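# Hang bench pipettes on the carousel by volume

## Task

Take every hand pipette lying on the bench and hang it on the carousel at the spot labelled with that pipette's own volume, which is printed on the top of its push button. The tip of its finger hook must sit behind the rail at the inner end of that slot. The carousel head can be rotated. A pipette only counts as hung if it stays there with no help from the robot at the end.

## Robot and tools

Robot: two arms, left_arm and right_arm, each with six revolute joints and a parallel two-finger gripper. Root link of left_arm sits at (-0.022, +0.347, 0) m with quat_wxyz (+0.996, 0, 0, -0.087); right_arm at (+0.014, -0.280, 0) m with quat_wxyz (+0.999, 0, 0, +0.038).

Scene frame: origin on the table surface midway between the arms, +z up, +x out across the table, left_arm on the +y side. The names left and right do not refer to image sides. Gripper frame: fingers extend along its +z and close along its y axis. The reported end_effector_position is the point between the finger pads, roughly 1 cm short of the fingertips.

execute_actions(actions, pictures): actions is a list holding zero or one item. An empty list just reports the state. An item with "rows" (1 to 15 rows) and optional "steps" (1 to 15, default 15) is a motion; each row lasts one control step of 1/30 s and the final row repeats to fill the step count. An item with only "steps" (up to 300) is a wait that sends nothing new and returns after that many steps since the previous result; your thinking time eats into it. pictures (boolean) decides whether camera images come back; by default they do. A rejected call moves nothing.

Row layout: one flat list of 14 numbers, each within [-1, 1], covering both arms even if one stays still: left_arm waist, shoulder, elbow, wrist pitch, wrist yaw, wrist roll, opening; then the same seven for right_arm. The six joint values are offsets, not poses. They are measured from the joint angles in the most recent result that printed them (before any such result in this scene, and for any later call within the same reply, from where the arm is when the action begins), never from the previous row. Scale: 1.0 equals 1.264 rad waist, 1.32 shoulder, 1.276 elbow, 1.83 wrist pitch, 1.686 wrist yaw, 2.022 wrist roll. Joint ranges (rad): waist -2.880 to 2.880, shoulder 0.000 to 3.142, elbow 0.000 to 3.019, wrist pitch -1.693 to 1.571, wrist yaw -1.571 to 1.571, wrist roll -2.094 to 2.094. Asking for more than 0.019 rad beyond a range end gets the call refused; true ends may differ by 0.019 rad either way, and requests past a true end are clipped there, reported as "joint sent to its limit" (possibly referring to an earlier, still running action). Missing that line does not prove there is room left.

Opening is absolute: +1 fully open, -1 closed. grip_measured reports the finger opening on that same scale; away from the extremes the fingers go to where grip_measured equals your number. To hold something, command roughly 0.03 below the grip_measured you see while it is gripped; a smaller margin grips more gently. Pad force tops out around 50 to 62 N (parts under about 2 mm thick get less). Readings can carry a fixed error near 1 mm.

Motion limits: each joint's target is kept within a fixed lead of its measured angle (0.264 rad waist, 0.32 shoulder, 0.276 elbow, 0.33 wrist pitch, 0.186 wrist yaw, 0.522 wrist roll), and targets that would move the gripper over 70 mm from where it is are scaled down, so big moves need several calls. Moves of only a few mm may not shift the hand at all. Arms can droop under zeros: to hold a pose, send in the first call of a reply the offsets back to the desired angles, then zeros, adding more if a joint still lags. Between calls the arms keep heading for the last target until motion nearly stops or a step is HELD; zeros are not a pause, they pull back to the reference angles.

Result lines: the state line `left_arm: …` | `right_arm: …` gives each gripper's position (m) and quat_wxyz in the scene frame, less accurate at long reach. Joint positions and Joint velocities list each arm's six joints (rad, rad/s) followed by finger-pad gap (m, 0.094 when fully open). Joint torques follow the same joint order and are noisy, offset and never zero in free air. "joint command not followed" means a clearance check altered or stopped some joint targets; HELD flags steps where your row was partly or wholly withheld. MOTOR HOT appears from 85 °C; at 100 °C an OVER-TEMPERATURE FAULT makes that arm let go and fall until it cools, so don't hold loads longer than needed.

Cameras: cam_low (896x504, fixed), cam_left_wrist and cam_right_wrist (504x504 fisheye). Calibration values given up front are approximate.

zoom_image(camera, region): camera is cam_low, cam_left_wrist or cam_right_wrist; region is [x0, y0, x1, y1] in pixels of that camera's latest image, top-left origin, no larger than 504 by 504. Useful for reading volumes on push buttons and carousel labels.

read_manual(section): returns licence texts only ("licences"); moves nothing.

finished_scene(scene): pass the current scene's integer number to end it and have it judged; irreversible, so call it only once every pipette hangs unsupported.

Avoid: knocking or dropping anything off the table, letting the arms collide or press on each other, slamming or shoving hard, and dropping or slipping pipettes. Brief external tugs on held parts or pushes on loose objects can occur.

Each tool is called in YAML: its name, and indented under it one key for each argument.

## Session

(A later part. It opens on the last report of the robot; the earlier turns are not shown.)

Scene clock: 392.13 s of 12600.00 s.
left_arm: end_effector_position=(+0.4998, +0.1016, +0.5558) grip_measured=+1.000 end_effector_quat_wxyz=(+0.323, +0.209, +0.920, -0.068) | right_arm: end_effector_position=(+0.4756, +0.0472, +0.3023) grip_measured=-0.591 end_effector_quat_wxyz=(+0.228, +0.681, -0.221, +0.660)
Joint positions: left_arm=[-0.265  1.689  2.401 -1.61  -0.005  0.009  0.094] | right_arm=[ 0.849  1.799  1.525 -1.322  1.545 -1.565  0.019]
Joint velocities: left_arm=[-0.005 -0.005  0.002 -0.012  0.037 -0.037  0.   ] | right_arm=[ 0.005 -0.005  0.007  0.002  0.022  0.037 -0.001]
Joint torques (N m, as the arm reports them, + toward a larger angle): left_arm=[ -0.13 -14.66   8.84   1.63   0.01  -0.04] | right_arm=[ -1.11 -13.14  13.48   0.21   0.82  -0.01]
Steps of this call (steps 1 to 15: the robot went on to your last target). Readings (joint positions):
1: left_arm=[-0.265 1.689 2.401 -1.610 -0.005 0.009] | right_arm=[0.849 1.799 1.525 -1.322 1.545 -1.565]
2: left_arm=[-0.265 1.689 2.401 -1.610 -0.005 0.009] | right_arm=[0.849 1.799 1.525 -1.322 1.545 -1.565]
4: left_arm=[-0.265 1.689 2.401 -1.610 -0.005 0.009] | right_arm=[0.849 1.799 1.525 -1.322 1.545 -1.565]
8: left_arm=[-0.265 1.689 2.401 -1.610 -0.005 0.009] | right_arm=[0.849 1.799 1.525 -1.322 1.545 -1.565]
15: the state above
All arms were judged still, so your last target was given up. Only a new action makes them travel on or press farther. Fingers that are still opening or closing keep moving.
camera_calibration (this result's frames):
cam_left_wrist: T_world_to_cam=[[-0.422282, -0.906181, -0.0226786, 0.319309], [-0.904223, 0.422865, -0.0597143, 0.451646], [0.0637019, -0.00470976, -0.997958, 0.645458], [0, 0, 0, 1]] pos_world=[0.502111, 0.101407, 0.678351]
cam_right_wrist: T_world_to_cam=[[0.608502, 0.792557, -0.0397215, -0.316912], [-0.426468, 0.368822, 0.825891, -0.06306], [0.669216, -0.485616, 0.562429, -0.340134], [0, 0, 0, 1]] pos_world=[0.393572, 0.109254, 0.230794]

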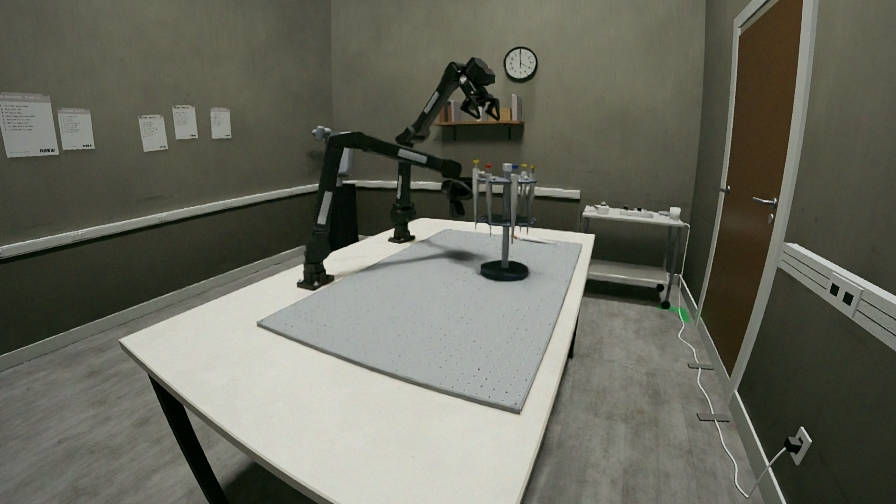

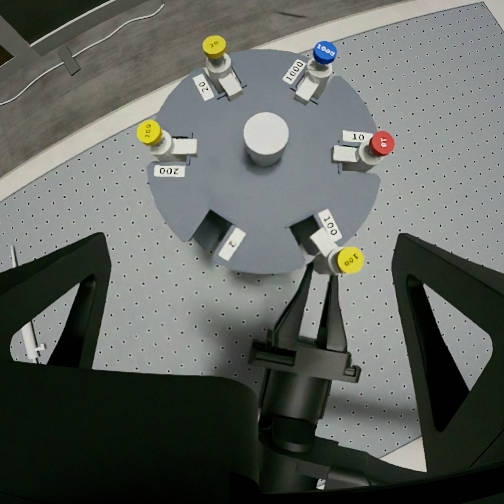

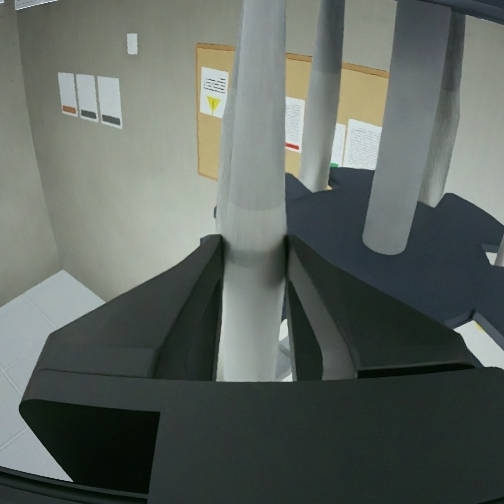

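execute_actions:
  actions:
    - {"rows":[[0,0,0.015,0,0,0,1,0,0,0.04,0,0.004,0,-0.62],[0,0,0.015,0,0,0,1,-0.005,0,0.045,0,0.004,0,-0.62],[0,0,0.015,0,0,0,1,-0.01,0.01,0.05,0,0.004,0,-0.62],[0,0,0.015,0,0,0,1,-0.015,0.015,0.06,0,0.004,0,-0.62],[0,0,0.015,0,0,0,1,-0.02,0.02,0.07,0,0.004,0,-0.62],[0,0,0.015,0,0,0,1,-0.025,0.025,0.08,0,0.004,0,-0.62],[0,0,0.015,0,0,0,1,-0.03,0.03,0.09,0,0.004,0,-0.62],[0,0,0.015,0,0,0,1,-0.034,0.035,0.095,0,0.004,0,-0.62],[0,0,0.015,0,0,0,1,-0.036,0.04,0.1,0,0.004,0,-0.62]],"steps":15}
  pictures: false

execute_actions:
  actions:
    - {"steps":15}

Scene clock: 396.47 s of 12600.00 s.
left_arm: end_effector_position=(+0.4998, +0.1016, +0.5558) grip_measured=+1.000 end_effector_quat_wxyz=(+0.323, +0.209, +0.920, -0.068) | right_arm: end_effector_position=(+0.4992, +0.0492, +0.3122) grip_measured=-0.591 end_effector_quat_wxyz=(+0.224, +0.672, -0.246, +0.662)
Joint positions: left_arm=[-0.265  1.689  2.401 -1.61  -0.005  0.009  0.094] | right_arm=[ 0.817  1.839  1.608 -1.322  1.546 -1.565  0.019]
Joint velocities: left_arm=[-0.024 -0.005 -0.007 -0.027  0.007  0.022  0.   ] | right_arm=[-0.083  0.015  0.007 -0.007 -0.11   0.022  0.   ]
Joint torques (N m, as the arm reports them, + toward a larger angle): left_arm=[ -0.17 -14.57   8.81   1.64   0.    -0.03] | right_arm=[ -1.18 -12.22  13.17   0.24   0.78  -0.02]
Steps of this call (steps 1 to 90: nothing new was sent; then 0.83 s passed at rest; steps 91 to 105: all 15 steps of this action). Readings (joint positions):
91: left_arm=[-0.265 1.689 2.401 -1.610 -0.005 0.009] | right_arm=[0.849 1.799 1.525 -1.322 1.545 -1.565]
92: left_arm=[-0.265 1.689 2.401 -1.610 -0.005 0.009] | right_arm=[0.849 1.799 1.526 -1.322 1.545 -1.565]
94: left_arm=[-0.265 1.689 2.401 -1.610 -0.005 0.009] | right_arm=[0.849 1.800 1.531 -1.322 1.545 -1.565]
98: left_arm=[-0.265 1.689 2.401 -1.610 -0.005 0.009] | right_arm=[0.843 1.819 1.576 -1.322 1.545 -1.565]
105: the state above

Scene clock: 396.97 s of 12600.00 s.
left_arm: end_effector_position=(+0.4998, +0.1016, +0.5558) grip_measured=+1.000 end_effector_quat_wxyz=(+0.323, +0.209, +0.920, -0.068) | right_arm: end_effector_position=(+0.5004, +0.0476, +0.3118) grip_measured=-0.591 end_effector_quat_wxyz=(+0.225, +0.672, -0.246, +0.661)
Joint positions: left_arm=[-0.265  1.689  2.401 -1.61  -0.005  0.009  0.094] | right_arm=[ 0.814  1.84   1.608 -1.322  1.546 -1.565  0.019]
Joint velocities: left_arm=[-0.005 -0.005 -0.017  0.002 -0.007 -0.022  0.   ] | right_arm=[ 0.005 -0.015 -0.027  0.007 -0.022 -0.022  0.002]
Joint torques (N m, as the arm reports them, + toward a larger angle): left_arm=[ -0.02 -14.63   8.8    1.66   0.    -0.05] | right_arm=[ -1.26 -13.21  13.2    0.25   0.77   0.  ]
Steps of this call (steps 1 to 15: the robot went on to your last target). Readings (joint positions):
1: left_arm=[-0.265 1.689 2.401 -1.610 -0.005 0.009] | right_arm=[0.815 1.839 1.608 -1.322 1.546 -1.565]
2: left_arm=[-0.265 1.689 2.401 -1.610 -0.005 0.009] | right_arm=[0.814 1.840 1.608 -1.322 1.546 -1.565]
4: left_arm=[-0.265 1.689 2.401 -1.610 -0.005 0.009] | right_arm=[0.814 1.840 1.608 -1.322 1.546 -1.565]
8: left_arm=[-0.265 1.689 2.401 -1.610 -0.005 0.009] | right_arm=[0.814 1.840 1.608 -1.322 1.546 -1.565]
15: the state above
All arms were judged still, so your last target was given up. Only a new action makes them travel on or press farther. Fingers that are still opening or closing keep moving.
camera_calibration (this result's frames):
cam_left_wrist: T_world_to_cam=[[-0.422282, -0.906181, -0.0226786, 0.319309], [-0.904223, 0.422865, -0.0597143, 0.451646], [0.0637019, -0.00470976, -0.997958, 0.645458], [0, 0, 0, 1]] pos_world=[0.502111, 0.101407, 0.678351]
cam_right_wrist: T_world_to_cam=[[0.636449, 0.771314, 0.00262438, -0.358153], [-0.43625, 0.357161, 0.825907, -0.0549506], [0.636097, -0.526792, 0.5638, -0.343734], [0, 0, 0, 1]] pos_world=[0.422622, 0.114798, 0.240121]

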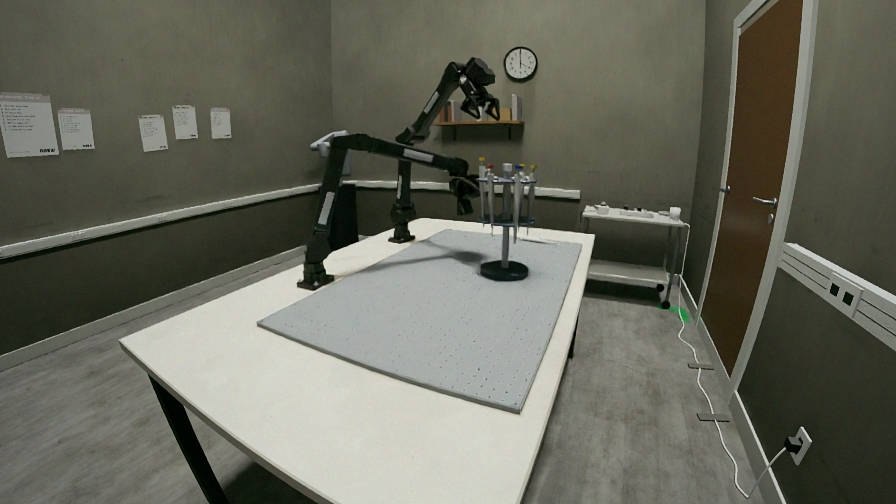

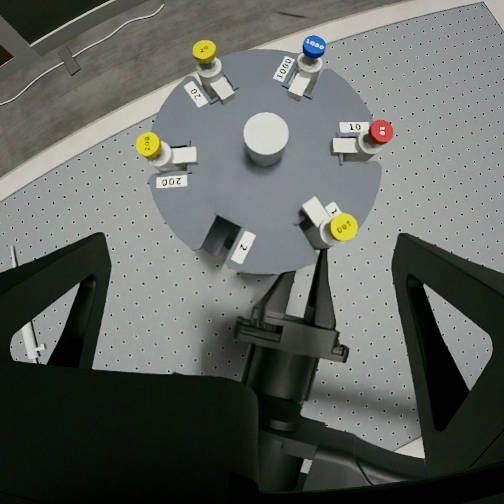

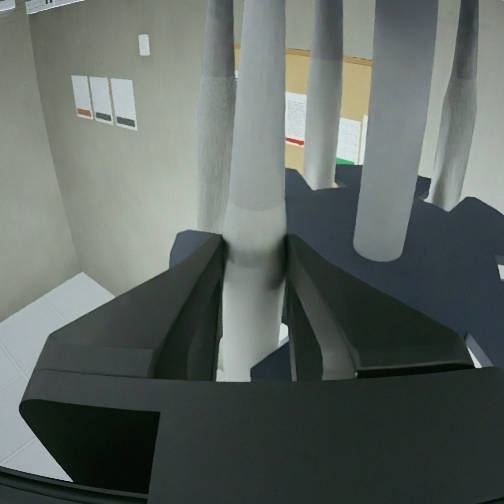

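execute_actions:
  actions:
    - {"rows":[[0,0,0.015,0,0,0,1,-0.01,0.01,0.035,0,0.004,0,-0.62],[0,0,0.015,0,0,0,1,-0.015,0.015,0.04,0,0.004,0,-0.62],[0,0,0.015,0,0,0,1,-0.018,0.02,0.045,0,0.004,0,-0.62]],"steps":15}

zoom_image:
  camera: "cam_left_wrist"
  region: [240, 120, 420, 280]

zoom_image:
  camera: "cam_low"
  region: [420, 140, 560, 250]

Scene clock: 400.57 s of 12600.00 s.
left_arm: end_effector_position=(+0.4998, +0.1016, +0.5558) grip_measured=+1.000 end_effector_quat_wxyz=(+0.323, +0.209, +0.920, -0.068) | right_arm: end_effector_position=(+0.5050, +0.0475, +0.3068) grip_measured=-0.591 end_effector_quat_wxyz=(+0.230, +0.672, -0.246, +0.660)
Joint positions: left_arm=[-0.265  1.689  2.401 -1.61  -0.005  0.009  0.094] | right_arm=[ 0.807  1.855  1.616 -1.322  1.548 -1.565  0.019]
Joint velocities: left_arm=[-0.005 -0.005  0.002  0.007 -0.095  0.022  0.   ] | right_arm=[-0.015  0.005  0.002  0.002 -0.066  0.051  0.   ]
Joint torques (N m, as the arm reports them, + toward a larger angle): left_arm=[ -0.16 -14.61   8.79   1.66  -0.01  -0.03] | right_arm=[ -1.75 -13.1   13.73   0.3    0.84   0.  ]
Steps of this call (steps 1 to 90: nothing new was sent; then 0.10 s passed at rest; steps 91 to 105: all 15 steps of this action). Readings (joint positions):
91: left_arm=[-0.265 1.689 2.401 -1.610 -0.005 0.009] | right_arm=[0.814 1.840 1.608 -1.322 1.547 -1.565]
92: left_arm=[-0.265 1.689 2.401 -1.610 -0.005 0.009] | right_arm=[0.813 1.840 1.608 -1.322 1.547 -1.565]
94: left_arm=[-0.265 1.689 2.401 -1.610 -0.005 0.009] | right_arm=[0.812 1.843 1.612 -1.322 1.547 -1.565]
98: left_arm=[-0.265 1.689 2.401 -1.610 -0.005 0.009] | right_arm=[0.808 1.851 1.616 -1.322 1.548 -1.565]
105: the state above
camera_calibration (this result's frames):
cam_left_wrist: T_world_to_cam=[[-0.422282, -0.906181, -0.0226786, 0.319309], [-0.904223, 0.422865, -0.0597143, 0.451646], [0.0637019, -0.00470976, -0.997958, 0.645458], [0, 0, 0, 1]] pos_world=[0.502111, 0.101407, 0.678351]
cam_right_wrist: T_world_to_cam=[[0.64145, 0.767151, -0.00460881, -0.361084], [-0.431097, 0.365416, 0.825001, -0.051523], [0.634584, -0.52721, 0.565112, -0.343566], [0, 0, 0, 1]] pos_world=[0.427428, 0.114702, 0.234996]

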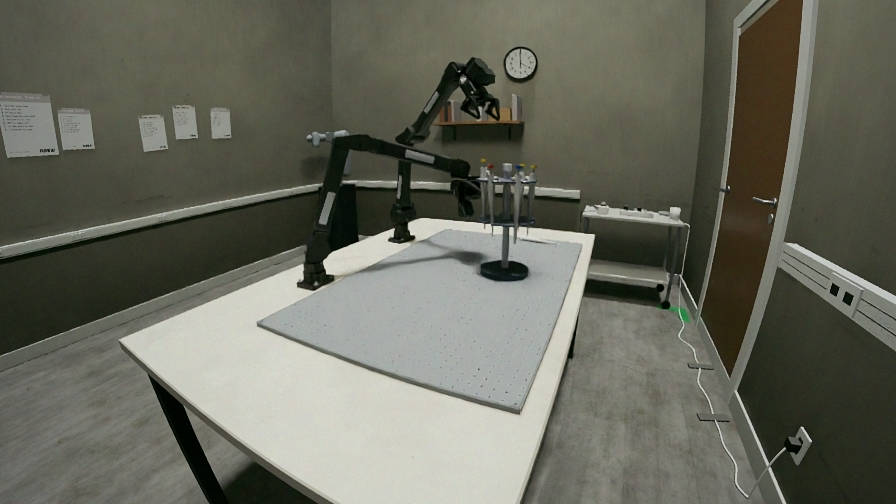

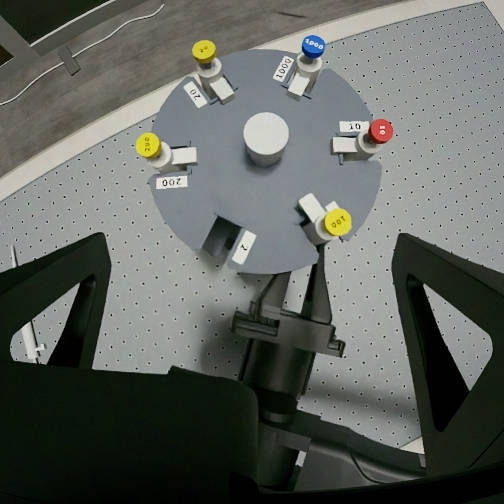

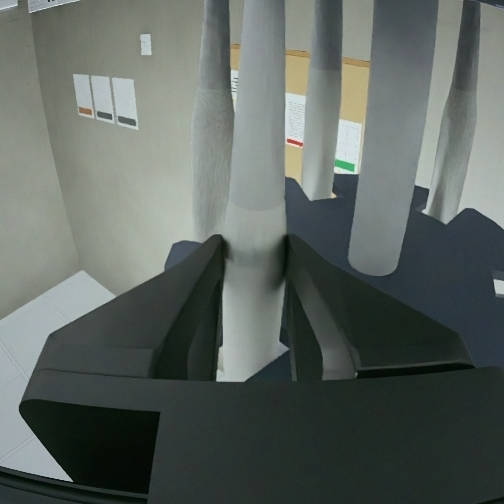

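Region (240, 120, 420, 280) of cam_left_wrist's 504x504 image, scaled by 2.800, with more detail than that image has.

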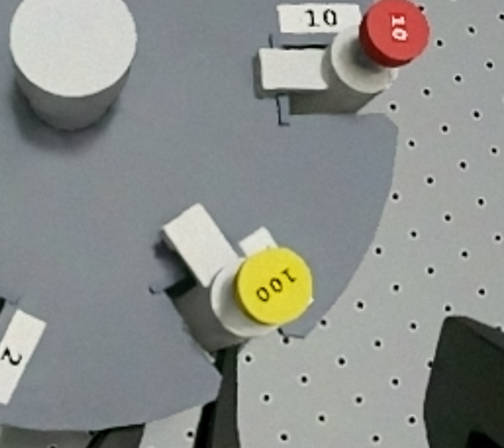

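Region (420, 140, 560, 250) of cam_low's 896x504 image, scaled by 3.600, with more detail than that image has; it fills the top 396 rows of this view, and the rest is white.

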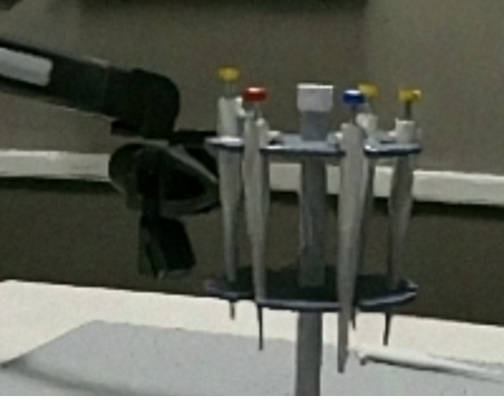

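execute_actions:
  actions:
    - {"rows":[[0,0,0.015,0,0,0,1,0,0.005,-0.008,0.01,0.004,0,-0.62],[0,0,0.015,0,0,0,1,0,0.01,-0.014,0.02,0.004,0,-0.62]],"steps":15}

zoom_image:
  camera: "cam_low"
  region: [420, 140, 560, 250]

Scene clock: 403.33 s of 12600.00 s.
left_arm: end_effector_position=(+0.4998, +0.1016, +0.5558) grip_measured=+1.000 end_effector_quat_wxyz=(+0.323, +0.209, +0.920, -0.068) | right_arm: end_effector_position=(+0.5039, +0.0461, +0.2954) grip_measured=-0.591 end_effector_quat_wxyz=(+0.232, +0.671, -0.244, +0.660)
Joint positions: left_arm=[-0.265  1.689  2.401 -1.61  -0.005  0.009  0.094] | right_arm=[ 0.807  1.859  1.59  -1.297  1.55  -1.565  0.019]
Joint velocities: left_arm=[ 0.005 -0.005  0.002 -0.002  0.037  0.022  0.   ] | right_arm=[-0.015 -0.005 -0.017  0.002  0.081  0.022 -0.001]
Joint torques (N m, as the arm reports them, + toward a larger angle): left_arm=[ -0.12 -14.56   8.8    1.61   0.01  -0.03] | right_arm=[ -0.51 -13.46   9.86   0.74   0.74   0.  ]
Steps of this call (steps 1 to 15: the robot went on to your last target; steps 16 to 68: nothing new was sent; steps 69 to 83: all 15 steps of this action). Readings (joint positions):
69: left_arm=[-0.265 1.689 2.401 -1.610 -0.005 0.009] | right_arm=[0.807 1.855 1.614 -1.320 1.548 -1.565]
70: left_arm=[-0.265 1.689 2.401 -1.610 -0.005 0.009] | right_arm=[0.807 1.855 1.610 -1.314 1.550 -1.565]
72: left_arm=[-0.265 1.689 2.401 -1.610 -0.005 0.009] | right_arm=[0.807 1.855 1.601 -1.302 1.550 -1.565]
76: left_arm=[-0.265 1.689 2.401 -1.610 -0.005 0.009] | right_arm=[0.807 1.858 1.590 -1.298 1.550 -1.565]
83: the state above
camera_calibration (this result's frames):
cam_left_wrist: T_world_to_cam=[[-0.422282, -0.906181, -0.0226786, 0.319309], [-0.904223, 0.422865, -0.0597143, 0.451646], [0.0637019, -0.00470976, -0.997958, 0.645458], [0, 0, 0, 1]] pos_world=[0.502111, 0.101407, 0.678351]
cam_right_wrist: T_world_to_cam=[[0.641452, 0.767108, -0.00916801, -0.358024], [-0.429914, 0.369338, 0.823871, -0.0425423], [0.635385, -0.524532, 0.566703, -0.338136], [0, 0, 0, 1]] pos_world=[0.426212, 0.112992, 0.22339]

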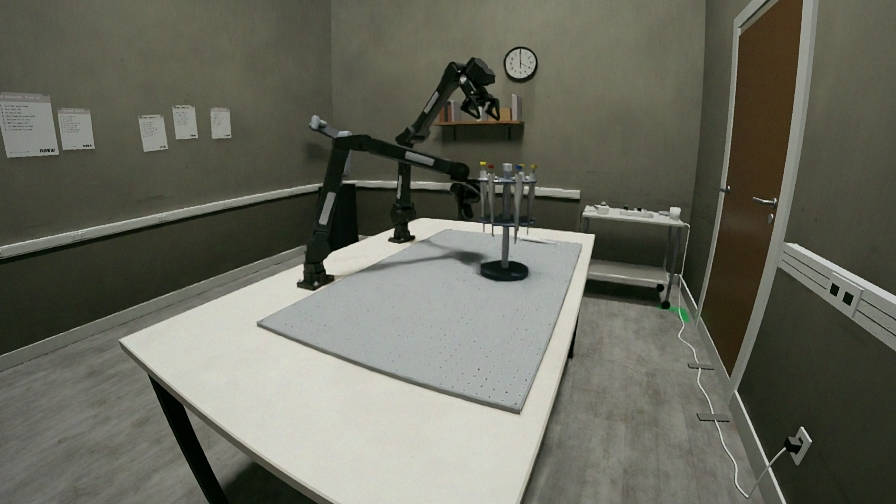

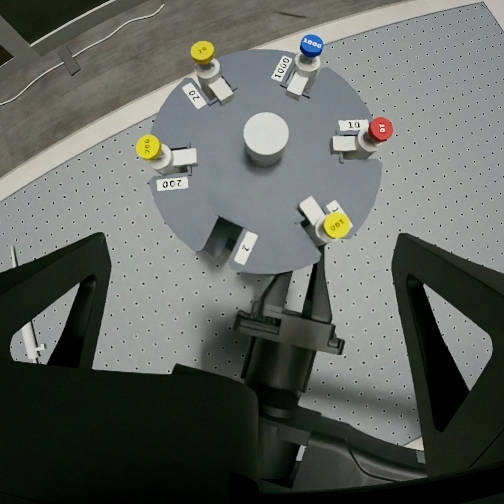

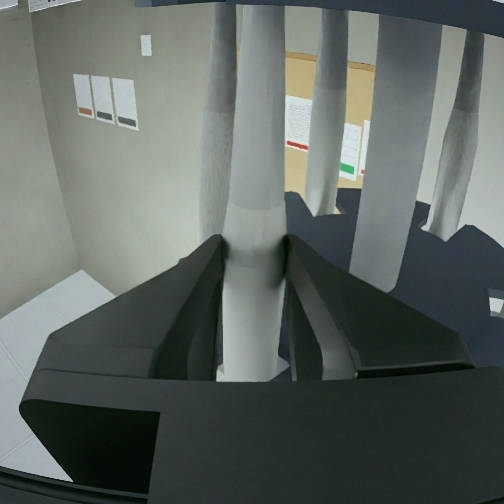

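Region (420, 140, 560, 250) of cam_low's 896x504 image, scaled by 3.600, with more detail than that image has; it fills the top 396 rows of this view, and the rest is white.

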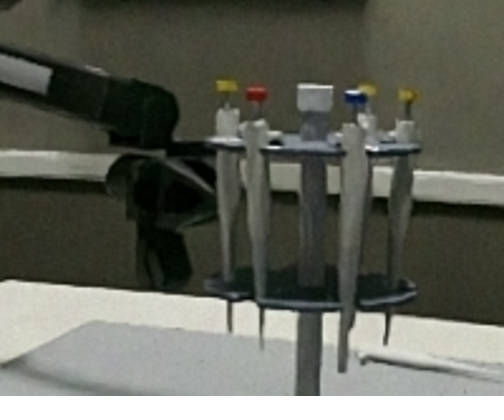

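execute_actions:
  actions:
    - {"rows":[[0,0,0.015,0,0,0,1,0,0.01,0,0,0,0,-0.62],[0,0,0.015,0,0,0,1,0,0.01,0,0,0,0,-0.62],[0,0,0.015,0,0,0,1,0,0.01,0,0,0,0,-0.62],[0,0,0.015,0,0,0,1,0,0.01,0,0,0,0,-0.62],[0,0,0.015,0,0,0,1,0,0.01,0,0,0,0,-0.56],[0,0,0.015,0,0,0,1,0,0.01,0,0,0,0,-0.5],[0,0,0.015,0,0,0,1,0,0.01,0,0,0,0,-0.38]],"steps":14}
  pictures: false

execute_actions:
  actions:
    - {"rows":[[0,0,0,0,0,0,1,0.015,0,0.02,0,0,0,-0.38],[0,0,0,0,0,0,1,0.03,0,0.02,0,0,0,-0.38],[0,0,0,0,0,0,1,0.045,0,0.02,0,0,0,-0.38],[0,0,0,0,0,0,1,0.06,0,0.02,0,0,0,-0.38],[0,0,0,0,0,0,1,0.07,-0.01,0.01,0,0,0,-0.38],[0,0,0,0,0,0,1,0.08,-0.02,0,0,0,0,-0.38]],"steps":15}

zoom_image:
  camera: "cam_left_wrist"
  region: [240, 120, 420, 280]

Scene clock: 408.73 s of 12600.00 s.
left_arm: end_effector_position=(+0.4998, +0.1016, +0.5558) grip_measured=+1.000 end_effector_quat_wxyz=(+0.323, +0.209, +0.920, -0.068) | right_arm: end_effector_position=(+0.5033, +0.0454, +0.2934) grip_measured=-0.383 end_effector_quat_wxyz=(+0.234, +0.672, -0.243, +0.659)
Joint positions: left_arm=[-0.265  1.689  2.401 -1.61  -0.005  0.009  0.094] | right_arm=[ 0.807  1.859  1.585 -1.297  1.55  -1.565  0.029]
Joint velocities: left_arm=[ 0.005 -0.005  0.002 -0.002 -0.051 -0.095  0.   ] | right_arm=[-0.005  0.005  0.012  0.002 -0.037 -0.051 -0.   ]
Joint torques (N m, as the arm reports them, + toward a larger angle): left_arm=[ -0.2  -14.83   8.82   1.62  -0.01  -0.03] | right_arm=[ -0.61 -13.17   9.75   0.21   0.59  -0.01]
Steps of this call (steps 1 to 15: the robot went on to your last target; steps 16 to 90: nothing new was sent; then 1.93 s passed at rest; steps 91 to 104: all 14 steps of this action). Readings (joint positions):
91: left_arm=[-0.265 1.689 2.401 -1.610 -0.005 0.009] | right_arm=[0.807 1.859 1.590 -1.297 1.550 -1.565]
92: left_arm=[-0.265 1.689 2.401 -1.610 -0.005 0.009] | right_arm=[0.807 1.859 1.589 -1.297 1.550 -1.565]
94: left_arm=[-0.265 1.689 2.401 -1.610 -0.005 0.009] | right_arm=[0.807 1.859 1.587 -1.297 1.550 -1.565]
98: left_arm=[-0.265 1.689 2.401 -1.610 -0.005 0.009] | right_arm=[0.807 1.859 1.585 -1.297 1.550 -1.565]
104: the state above

Scene clock: 409.23 s of 12600.00 s.
left_arm: end_effector_position=(+0.4998, +0.1016, +0.5558) grip_measured=+1.000 end_effector_quat_wxyz=(+0.323, +0.209, +0.920, -0.068) | right_arm: end_effector_position=(+0.4624, +0.0991, +0.2928) grip_measured=-0.383 end_effector_quat_wxyz=(+0.196, +0.685, -0.203, +0.672)
Joint positions: left_arm=[-0.265  1.689  2.401 -1.61  -0.005  0.009  0.094] | right_arm=[ 0.922  1.858  1.583 -1.297  1.55  -1.565  0.029]
Joint velocities: left_arm=[-0.005 -0.005 -0.017 -0.007  0.022  0.022  0.   ] | right_arm=[-0.024  0.005 -0.012 -0.027 -0.007  0.007 -0.001]
Joint torques (N m, as the arm reports them, + toward a larger angle): left_arm=[ -0.25 -14.57   7.34   1.63   0.    -0.04] | right_arm=[ -1.33 -16.07   9.48   0.25   0.58  -0.01]
Steps of this call (steps 1 to 15: all 15 steps of this action). Readings (joint positions):
1: left_arm=[-0.265 1.689 2.401 -1.610 -0.005 0.009] | right_arm=[0.807 1.859 1.585 -1.297 1.550 -1.565]
2: left_arm=[-0.265 1.689 2.401 -1.610 -0.005 0.009] | right_arm=[0.809 1.859 1.585 -1.297 1.550 -1.565]
4: left_arm=[-0.265 1.689 2.401 -1.610 -0.005 0.009] | right_arm=[0.817 1.859 1.585 -1.297 1.550 -1.565]
8: left_arm=[-0.265 1.689 2.401 -1.610 -0.005 0.009] | right_arm=[0.866 1.858 1.584 -1.297 1.550 -1.565]
15: the state above
camera_calibration (this result's frames):
cam_left_wrist: T_world_to_cam=[[-0.422282, -0.906181, -0.0226786, 0.319309], [-0.904223, 0.422865, -0.0597143, 0.451646], [0.0637019, -0.00470976, -0.997958, 0.645458], [0, 0, 0, 1]] pos_world=[0.502111, 0.101407, 0.678351]
cam_right_wrist: T_world_to_cam=[[0.54897, 0.835681, -0.0164151, -0.333979], [-0.466289, 0.322492, 0.823755, -0.0563307], [0.693691, -0.444563, 0.566708, -0.317365], [0, 0, 0, 1]] pos_world=[0.377231, 0.156178, 0.220774]

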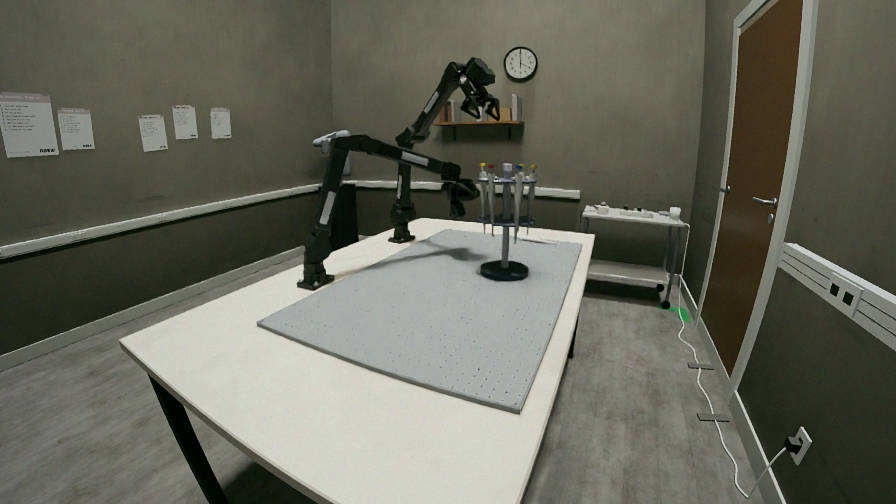

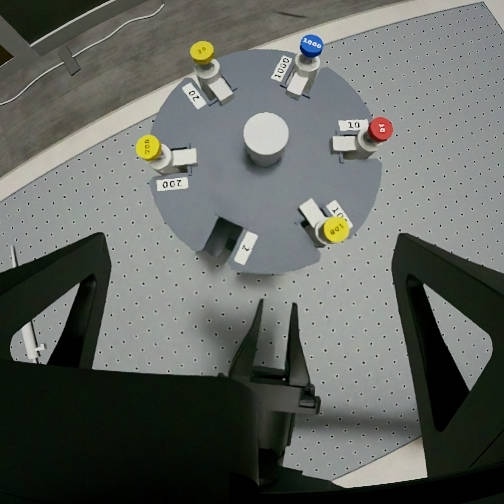

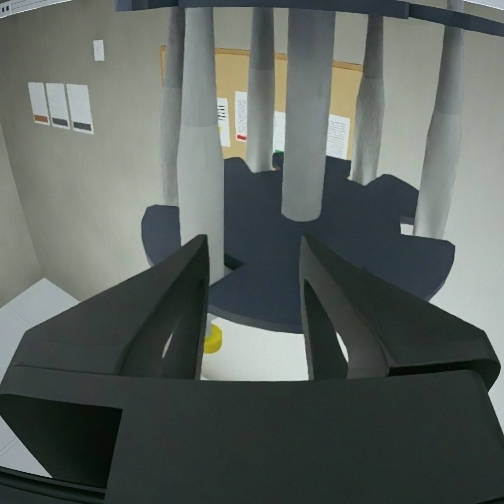

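Region (240, 120, 420, 280) of cam_left_wrist's 504x504 image, scaled by 2.800, with more detail than that image has.

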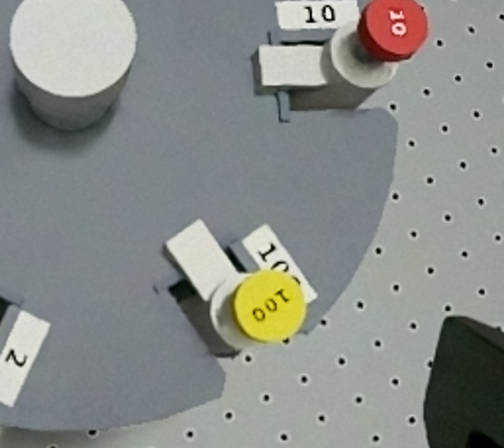

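execute_actions:
  actions:
    - {"rows":[[0.1,0,0.02,0,0,0.05,0.2,0,-0.05,-0.05,0,0,0,-0.38],[0.2,0,0.02,0,0,0.1,0.2,0,-0.1,-0.1,0,0,0,-0.38],[0.3,0,0.02,0,0,0.15,0.2,0,-0.15,-0.1,0,0,0,-0.38],[0.4,0,0.02,0,0,0.2,0.2,0,-0.2,-0.1,0,0,0,-0.38],[0.5,0,0.02,0,0,0.23,0.2,0,-0.2,-0.1,0,0,0,-0.38],[0.555,0,0.02,0,0,0.23,0.2,0,-0.2,-0.1,0,0,0,-0.38]],"steps":15}
  pictures: false

execute_actions:
  actions:
    - {"steps":30}
  pictures: false

Scene clock: 418.90 s of 12600.00 s.
left_arm: end_effector_position=(+0.5528, +0.3912, +0.5558) grip_measured=+0.203 end_effector_quat_wxyz=(+0.323, +0.125, +0.936, +0.069) | right_arm: end_effector_position=(+0.4165, +0.0258, +0.3850) grip_measured=-0.383 end_effector_quat_wxyz=(+0.144, +0.668, -0.254, +0.685)
Joint positions: left_arm=[ 0.253  1.689  2.401 -1.61  -0.001  0.343  0.057] | right_arm=[ 0.92   1.559  1.432 -1.295  1.55  -1.565  0.029]
Joint velocities: left_arm=[ 1.314  0.005 -0.022 -0.007 -0.007  0.432 -0.001] | right_arm=[-0.005 -0.005 -0.012 -0.017  0.022 -0.022 -0.   ]
Joint torques (N m, as the arm reports them, + toward a larger angle): left_arm=[  0.41 -14.43   8.5    1.62  -0.07   0.02] | right_arm=[ 0.63 -8.28 11.78  0.32  0.63  0.01]
Steps of this call (steps 1 to 15: the robot went on to your last target; steps 16 to 90: nothing new was sent; then 6.17 s passed at rest; steps 91 to 105: all 15 steps of this action). Readings (joint positions):
91: left_arm=[-0.258 1.689 2.401 -1.610 -0.003 0.023] | right_arm=[0.920 1.854 1.574 -1.296 1.550 -1.565]
92: left_arm=[-0.246 1.689 2.401 -1.610 -0.001 0.042] | right_arm=[0.920 1.839 1.546 -1.293 1.550 -1.565]
94: left_arm=[-0.197 1.689 2.401 -1.610 -0.001 0.097] | right_arm=[0.920 1.785 1.469 -1.294 1.547 -1.565]
98: left_arm=[-0.051 1.689 2.401 -1.610 -0.001 0.219] | right_arm=[0.920 1.676 1.431 -1.295 1.547 -1.565]
105: the state above

Scene clock: 419.90 s of 12600.00 s.
left_arm: end_effector_position=(+0.5340, +0.4992, +0.5558) grip_measured=+0.203 end_effector_quat_wxyz=(+0.307, +0.092, +0.939, +0.121) | right_arm: end_effector_position=(+0.4200, +0.0313, +0.3729) grip_measured=-0.383 end_effector_quat_wxyz=(+0.154, +0.671, -0.245, +0.683)
Joint positions: left_arm=[ 0.442  1.689  2.401 -1.61  -0.006  0.465  0.057] | right_arm=[ 0.92   1.585  1.432 -1.295  1.55  -1.565  0.029]
Joint velocities: left_arm=[-0.015 -0.015 -0.002  0.007 -0.051  0.051  0.001] | right_arm=[-0.024 -0.015 -0.002  0.012 -0.051 -0.022  0.   ]
Joint torques (N m, as the arm reports them, + toward a larger angle): left_arm=[ -0.36 -14.8    9.31   1.65   0.09   0.01] | right_arm=[ -0.42 -10.36  11.45   0.31   0.57   0.01]
Steps of this call (steps 1 to 30: the robot went on to your last target). Readings (joint positions):
1: left_arm=[0.298 1.689 2.401 -1.610 -0.001 0.359] | right_arm=[0.920 1.560 1.432 -1.295 1.550 -1.565]
2: left_arm=[0.343 1.689 2.401 -1.610 -0.002 0.378] | right_arm=[0.920 1.564 1.432 -1.295 1.550 -1.565]
4: left_arm=[0.423 1.689 2.401 -1.610 -0.006 0.408] | right_arm=[0.920 1.572 1.432 -1.295 1.550 -1.565]
8: left_arm=[0.485 1.689 2.401 -1.610 -0.009 0.439] | right_arm=[0.920 1.584 1.432 -1.295 1.550 -1.565]
30: the state above
All arms were judged still, so your last target was given up. Only a new action makes them travel on or press farther. Fingers that are still opening or closing keep moving.

execute_actions:
  actions:
    - {"rows":[[0,0.1,-0.1,0.04,0,0,0.2,0,0,0.3,-0.1,0,0,1],[0,0.2,-0.2,0.08,0,0,0.2,0,0,0.6,-0.17,0,0,1],[0,0.36,-0.285,0.11,0,0,0.2,0,0.08,0.79,-0.17,0,0,1]],"steps":15}
  pictures: false

execute_actions:
  actions:
    - {"steps":40}
  pictures: false

execute_actions:
  actions:
    - {"rows":[[0,0,0.02,0,0,0,0.2,-0.1,0,0.02,0,-0.3,0.3,1],[0,0,0.02,0,0,0,0.2,-0.2,0,0.02,0,-0.6,0.6,1],[0,0,0.02,0,0,0,0.2,-0.33,0,0.02,0,-0.92,0.775,1]],"steps":15}
  pictures: false

execute_actions:
  actions:
    - {"steps":40}

Scene clock: 423.33 s of 12600.00 s.
left_arm: end_effector_position=(+0.6034, +0.5181, +0.3664) grip_measured=+0.203 end_effector_quat_wxyz=(+0.175, +0.097, +0.977, +0.070) | right_arm: end_effector_position=(+0.4365, +0.0568, +0.6019) grip_measured=+1.000 end_effector_quat_wxyz=(+0.033, +0.622, -0.352, +0.699)
Joint positions: left_arm=[ 0.442  1.86   2.182 -1.513 -0.006  0.465  0.057] | right_arm=[ 0.92   1.7    2.176 -1.584  1.547 -1.565  0.094]
Joint velocities: left_arm=[ 0.005  0.611 -0.335  0.144 -0.007  0.037  0.001] | right_arm=[-0.015 -0.015  1.394 -0.017 -0.051 -0.022  0.   ]
Joint torques (N m, as the arm reports them, + toward a larger angle): left_arm=[ -0.17 -16.7    7.9    1.62   0.03  -0.05] | right_arm=[ -0.68 -13.2   12.83   0.28   0.59   0.04]
Steps of this call (steps 1 to 88: nothing new was sent; steps 89 to 103: all 15 steps of this action). Readings (joint positions):
89: left_arm=[0.442 1.691 2.393 -1.604 -0.006 0.465] | right_arm=[0.920 1.586 1.446 -1.319 1.547 -1.565]
90: left_arm=[0.442 1.690 2.382 -1.597 -0.006 0.465] | right_arm=[0.920 1.596 1.477 -1.375 1.546 -1.565]
92: left_arm=[0.442 1.698 2.352 -1.581 -0.006 0.465] | right_arm=[0.920 1.634 1.600 -1.512 1.545 -1.565]
96: left_arm=[0.442 1.738 2.285 -1.553 -0.006 0.465] | right_arm=[0.920 1.695 1.850 -1.569 1.547 -1.565]
103: the state above

Scene clock: 424.67 s of 12600.00 s.
left_arm: end_effector_position=(+0.6233, +0.5236, +0.0855) grip_measured=+0.203 end_effector_quat_wxyz=(-0.012, +0.099, +0.995, -0.001) | right_arm: end_effector_position=(+0.4103, +0.0162, +0.6987) grip_measured=+1.000 end_effector_quat_wxyz=(-0.057, +0.571, -0.427, +0.699)
Joint positions: left_arm=[ 0.442  2.196  2.02  -1.418 -0.006  0.465  0.057] | right_arm=[ 0.92   1.683  2.424 -1.595  1.55  -1.565  0.094]
Joint velocities: left_arm=[-0.024 -0.024  0.007  0.012  0.007 -0.037 -0.001] | right_arm=[-0.015  0.005 -0.027 -0.012 -0.022 -0.037  0.   ]
Joint torques (N m, as the arm reports them, + toward a larger angle): left_arm=[ -0.12 -26.32   9.42   0.77   0.03  -0.03] | right_arm=[ -0.62 -10.52   9.5    0.65   0.46   0.05]
Steps of this call (steps 1 to 40: the robot went on to your last target). Readings (joint positions):
1: left_arm=[0.442 1.882 2.171 -1.508 -0.006 0.465] | right_arm=[0.920 1.700 2.223 -1.585 1.547 -1.565]
2: left_arm=[0.442 1.904 2.159 -1.502 -0.006 0.465] | right_arm=[0.920 1.700 2.271 -1.586 1.547 -1.565]
4: left_arm=[0.442 1.949 2.136 -1.490 -0.006 0.465] | right_arm=[0.920 1.700 2.359 -1.589 1.548 -1.565]
8: left_arm=[0.442 2.043 2.090 -1.459 -0.006 0.465] | right_arm=[0.920 1.669 2.421 -1.592 1.550 -1.565]
40: the state above

Scene clock: 425.17 s of 12600.00 s.
left_arm: end_effector_position=(+0.6233, +0.5236, +0.0855) grip_measured=+0.203 end_effector_quat_wxyz=(-0.012, +0.099, +0.995, -0.001) | right_arm: end_effector_position=(+0.5358, -0.0512, +0.5809) grip_measured=+1.000 end_effector_quat_wxyz=(+0.353, -0.365, +0.848, -0.155)
Joint positions: left_arm=[ 0.442  2.196  2.02  -1.418 -0.006  0.465  0.057] | right_arm=[ 0.445  1.682  2.424 -1.596  0.367 -0.43   0.094]
Joint velocities: left_arm=[ 0.005 -0.005 -0.017 -0.002 -0.007 -0.022  0.   ] | right_arm=[-0.103 -0.015 -0.007  0.002 -2.41   2.703  0.   ]
Joint torques (N m, as the arm reports them, + toward a larger angle): left_arm=[ -0.04 -23.29  10.03   0.46   0.04  -0.02] | right_arm=[  5.16 -10.71  10.81   1.78   0.16   0.1 ]
Steps of this call (steps 1 to 15: all 15 steps of this action). Readings (joint positions):
1: left_arm=[0.442 2.196 2.020 -1.418 -0.006 0.465] | right_arm=[0.913 1.682 2.424 -1.596 1.461 -1.488]
2: left_arm=[0.442 2.196 2.020 -1.418 -0.006 0.465] | right_arm=[0.899 1.681 2.424 -1.596 1.394 -1.422]
4: left_arm=[0.442 2.196 2.020 -1.418 -0.006 0.465] | right_arm=[0.845 1.681 2.424 -1.596 1.280 -1.315]
8: left_arm=[0.442 2.196 2.020 -1.418 -0.006 0.465] | right_arm=[0.681 1.681 2.424 -1.596 1.041 -1.094]
15: the state above

Scene clock: 426.50 s of 12600.00 s.
left_arm: end_effector_position=(+0.6233, +0.5236, +0.0855) grip_measured=+0.203 end_effector_quat_wxyz=(-0.012, +0.099, +0.995, -0.001) | right_arm: end_effector_position=(+0.4928, +0.0364, +0.5723) grip_measured=+1.000 end_effector_quat_wxyz=(+0.337, -0.276, +0.895, +0.099)
Joint positions: left_arm=[ 0.442  2.196  2.02  -1.418 -0.006  0.465  0.057] | right_arm=[ 0.508  1.682  2.424 -1.596  0.    -0.014  0.094]
Joint velocities: left_arm=[-0.005 -0.005 -0.017 -0.002  0.037  0.007 -0.   ] | right_arm=[-0.005 -0.005  0.017  0.002 -0.051  0.007  0.   ]
Joint torques (N m, as the arm reports them, + toward a larger angle): left_arm=[ -0.25 -23.33  10.07   0.4    0.03  -0.04] | right_arm=[ -0.93 -11.19  10.86   1.55  -0.04   0.14]
Steps of this call (steps 1 to 40: the robot went on to your last target). Readings (joint positions):
1: left_arm=[0.442 2.196 2.020 -1.418 -0.006 0.465] | right_arm=[0.445 1.682 2.424 -1.596 0.269 -0.346]
2: left_arm=[0.442 2.196 2.020 -1.418 -0.006 0.465] | right_arm=[0.450 1.682 2.424 -1.596 0.170 -0.279]
4: left_arm=[0.442 2.196 2.020 -1.418 -0.006 0.465] | right_arm=[0.469 1.682 2.424 -1.596 0.029 -0.183]
8: left_arm=[0.442 2.196 2.020 -1.418 -0.006 0.465] | right_arm=[0.505 1.682 2.424 -1.596 0.000 -0.084]
40: the state above
camera_calibration (this result's frames):
cam_left_wrist: T_world_to_cam=[[-0.199801, -0.979781, -0.0104103, 0.641945], [-0.789186, 0.154618, 0.594373, 0.369575], [-0.580745, 0.126972, -0.804122, 0.486371], [0, 0, 0, 1]] pos_world=[0.702382, 0.510067, 0.17812]
cam_right_wrist: T_world_to_cam=[[0.578527, -0.815518, 0.01538, -0.266309], [-0.811233, -0.577245, -0.0932143, 0.475397], [0.084896, 0.0414502, -0.995527, 0.651598], [0, 0, 0, 1]] pos_world=[0.484407, 0.0302315, 0.697093]

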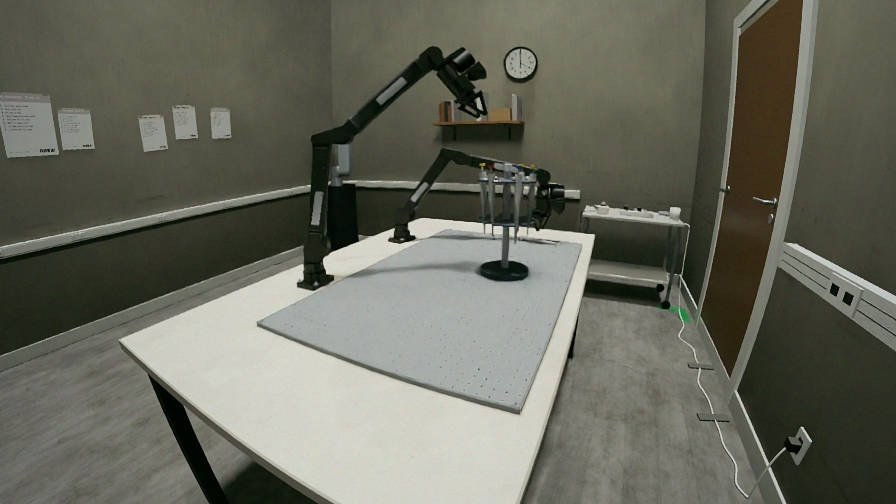

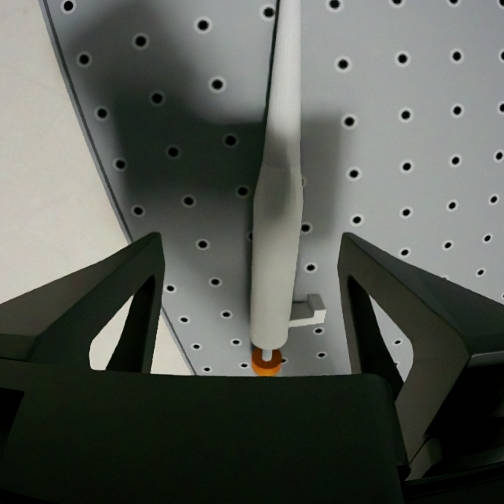

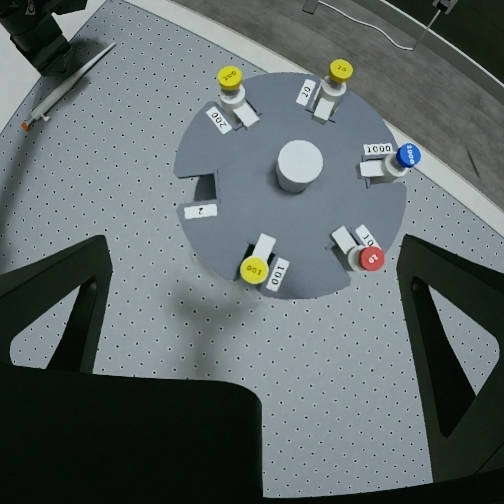

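execute_actions:
  actions:
    - {"rows":[[-0.01,0.01,0.02,0.01,0,0.02,0.2,0,0,0.02,0,0,0,1],[-0.017,0.02,0.02,0.02,0,0.04,0.2,0,0,0.02,0,0,0,1],[-0.017,0.03,0.02,0.03,0,0.04,0.2,0,0,0.02,0,0,0,1]],"steps":15}

Scene clock: 429.10 s of 12600.00 s.
left_arm: end_effector_position=(+0.6339, +0.5208, +0.0707) grip_measured=+0.203 end_effector_quat_wxyz=(-0.002, +0.137, +0.991, +0.003) | right_arm: end_effector_position=(+0.4928, +0.0364, +0.5723) grip_measured=+1.000 end_effector_quat_wxyz=(+0.337, -0.276, +0.895, +0.099)
Joint positions: left_arm=[ 0.434  2.218  2.02  -1.374 -0.006  0.534  0.057] | right_arm=[ 0.508  1.682  2.424 -1.596  0.    -0.014  0.094]
Joint velocities: left_arm=[ 0.015 -0.005 -0.027 -0.002 -0.022  0.037 -0.   ] | right_arm=[-0.005  0.005 -0.012  0.002  0.081  0.007  0.   ]
Joint torques (N m, as the arm reports them, + toward a larger angle): left_arm=[ -1.18 -22.12  10.04   0.91   0.04   0.06] | right_arm=[ -0.61 -11.3   10.85   1.52   0.01  -0.01]
Steps of this call (steps 1 to 15: the robot went on to your last target; steps 16 to 63: nothing new was sent; steps 64 to 78: all 15 steps of this action). Readings (joint positions):
64: left_arm=[0.442 2.196 2.020 -1.417 -0.006 0.470] | right_arm=[0.508 1.682 2.424 -1.596 0.000 -0.014]
65: left_arm=[0.442 2.196 2.020 -1.412 -0.006 0.481] | right_arm=[0.508 1.682 2.424 -1.596 0.000 -0.014]
67: left_arm=[0.441 2.198 2.020 -1.390 -0.006 0.501] | right_arm=[0.508 1.682 2.424 -1.596 0.000 -0.014]
71: left_arm=[0.437 2.209 2.020 -1.375 -0.006 0.522] | right_arm=[0.508 1.682 2.424 -1.596 0.000 -0.014]
78: the state above
camera_calibration (this result's frames):
cam_left_wrist: T_world_to_cam=[[-0.273953, -0.96154, -0.0197634, 0.679431], [-0.7871, 0.21235, 0.579121, 0.356913], [-0.552651, 0.174208, -0.815002, 0.439367], [0, 0, 0, 1]] pos_world=[0.709875, 0.500968, 0.164817]
cam_right_wrist: T_world_to_cam=[[0.578527, -0.815518, 0.01538, -0.266309], [-0.811233, -0.577245, -0.0932143, 0.475397], [0.084896, 0.0414502, -0.995527, 0.651598], [0, 0, 0, 1]] pos_world=[0.484407, 0.0302315, 0.697093]

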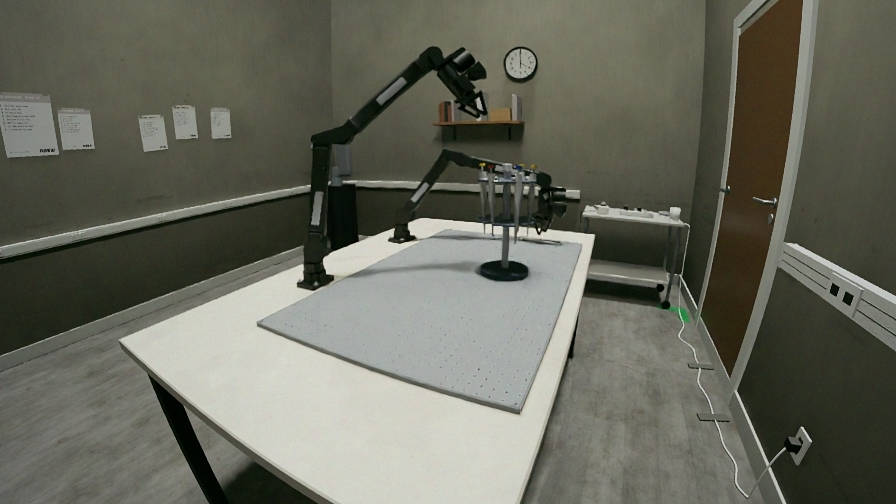

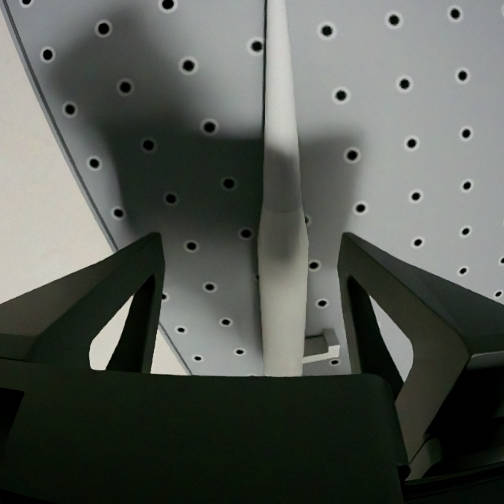

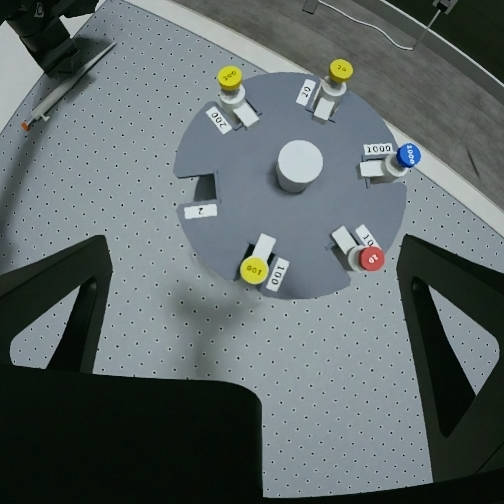

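execute_actions:
  actions:
    - {"rows":[[-0.02,0,0,0.01,0,0,0.2,0,0,0.02,0,0,0,1],[-0.022,0,-0.01,0.02,0,0,0.2,0,0,0.02,0,0,0,1],[-0.022,0,-0.02,0.03,0,0,0.2,0,0,0.02,0,0,0,1],[-0.022,0,-0.03,0.04,0,0,0.2,0,0,0.02,0,0,0,1],[-0.022,0,-0.04,0.045,0,0,0.2,0,0,0.02,0,0,0,1],[-0.022,0,-0.055,0.05,0,0,0.2,0,0,0.02,0,0,0,1]],"steps":15}

Scene clock: 432.07 s of 12600.00 s.
left_arm: end_effector_position=(+0.6326, +0.5085, +0.0437) grip_measured=+0.203 end_effector_quat_wxyz=(+0.002, +0.147, +0.989, +0.004) | right_arm: end_effector_position=(+0.4928, +0.0364, +0.5723) grip_measured=+1.000 end_effector_quat_wxyz=(+0.337, -0.276, +0.895, +0.099)
Joint positions: left_arm=[ 0.417  2.219  1.948 -1.294 -0.006  0.537  0.057] | right_arm=[ 0.508  1.682  2.424 -1.596  0.    -0.014  0.094]
Joint velocities: left_arm=[0.015 0.005 0.012 0.022 0.051 0.022 0.   ] | right_arm=[-0.005 -0.005 -0.012  0.012  0.007 -0.037  0.   ]
Joint torques (N m, as the arm reports them, + toward a larger angle): left_arm=[ -1.22 -23.45   8.19   0.8    0.05  -0.06] | right_arm=[ -0.65 -11.3   10.82   1.52   0.01  -0.01]
Steps of this call (steps 1 to 15: the robot went on to your last target; steps 16 to 74: nothing new was sent; steps 75 to 89: all 15 steps of this action). Readings (joint positions):
75: left_arm=[0.433 2.218 2.020 -1.373 -0.006 0.537] | right_arm=[0.508 1.682 2.424 -1.596 0.000 -0.014]
76: left_arm=[0.433 2.218 2.019 -1.367 -0.006 0.537] | right_arm=[0.508 1.682 2.424 -1.596 0.000 -0.014]
78: left_arm=[0.430 2.218 2.010 -1.341 -0.006 0.537] | right_arm=[0.508 1.682 2.424 -1.596 0.000 -0.014]
82: left_arm=[0.422 2.218 1.966 -1.298 -0.006 0.537] | right_arm=[0.508 1.682 2.424 -1.596 0.000 -0.014]
89: the state above
camera_calibration (this result's frames):
cam_left_wrist: T_world_to_cam=[[-0.293167, -0.955763, -0.0238625, 0.676079], [-0.787119, 0.22712, 0.573464, 0.366884], [-0.542676, 0.186903, -0.818883, 0.406153], [0, 0, 0, 1]] pos_world=[0.707395, 0.486933, 0.13833]
cam_right_wrist: T_world_to_cam=[[0.578527, -0.815518, 0.01538, -0.266309], [-0.811233, -0.577245, -0.0932143, 0.475397], [0.084896, 0.0414502, -0.995527, 0.651598], [0, 0, 0, 1]] pos_world=[0.484407, 0.0302315, 0.697093]

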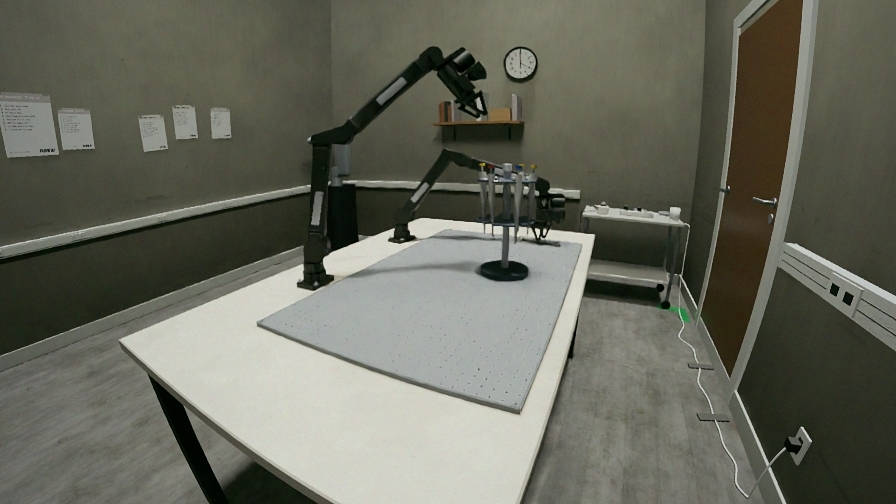

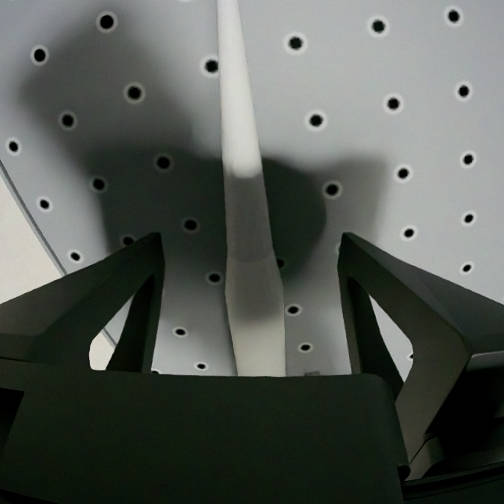

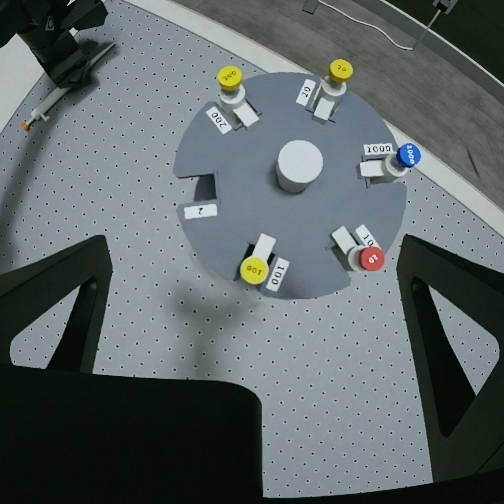

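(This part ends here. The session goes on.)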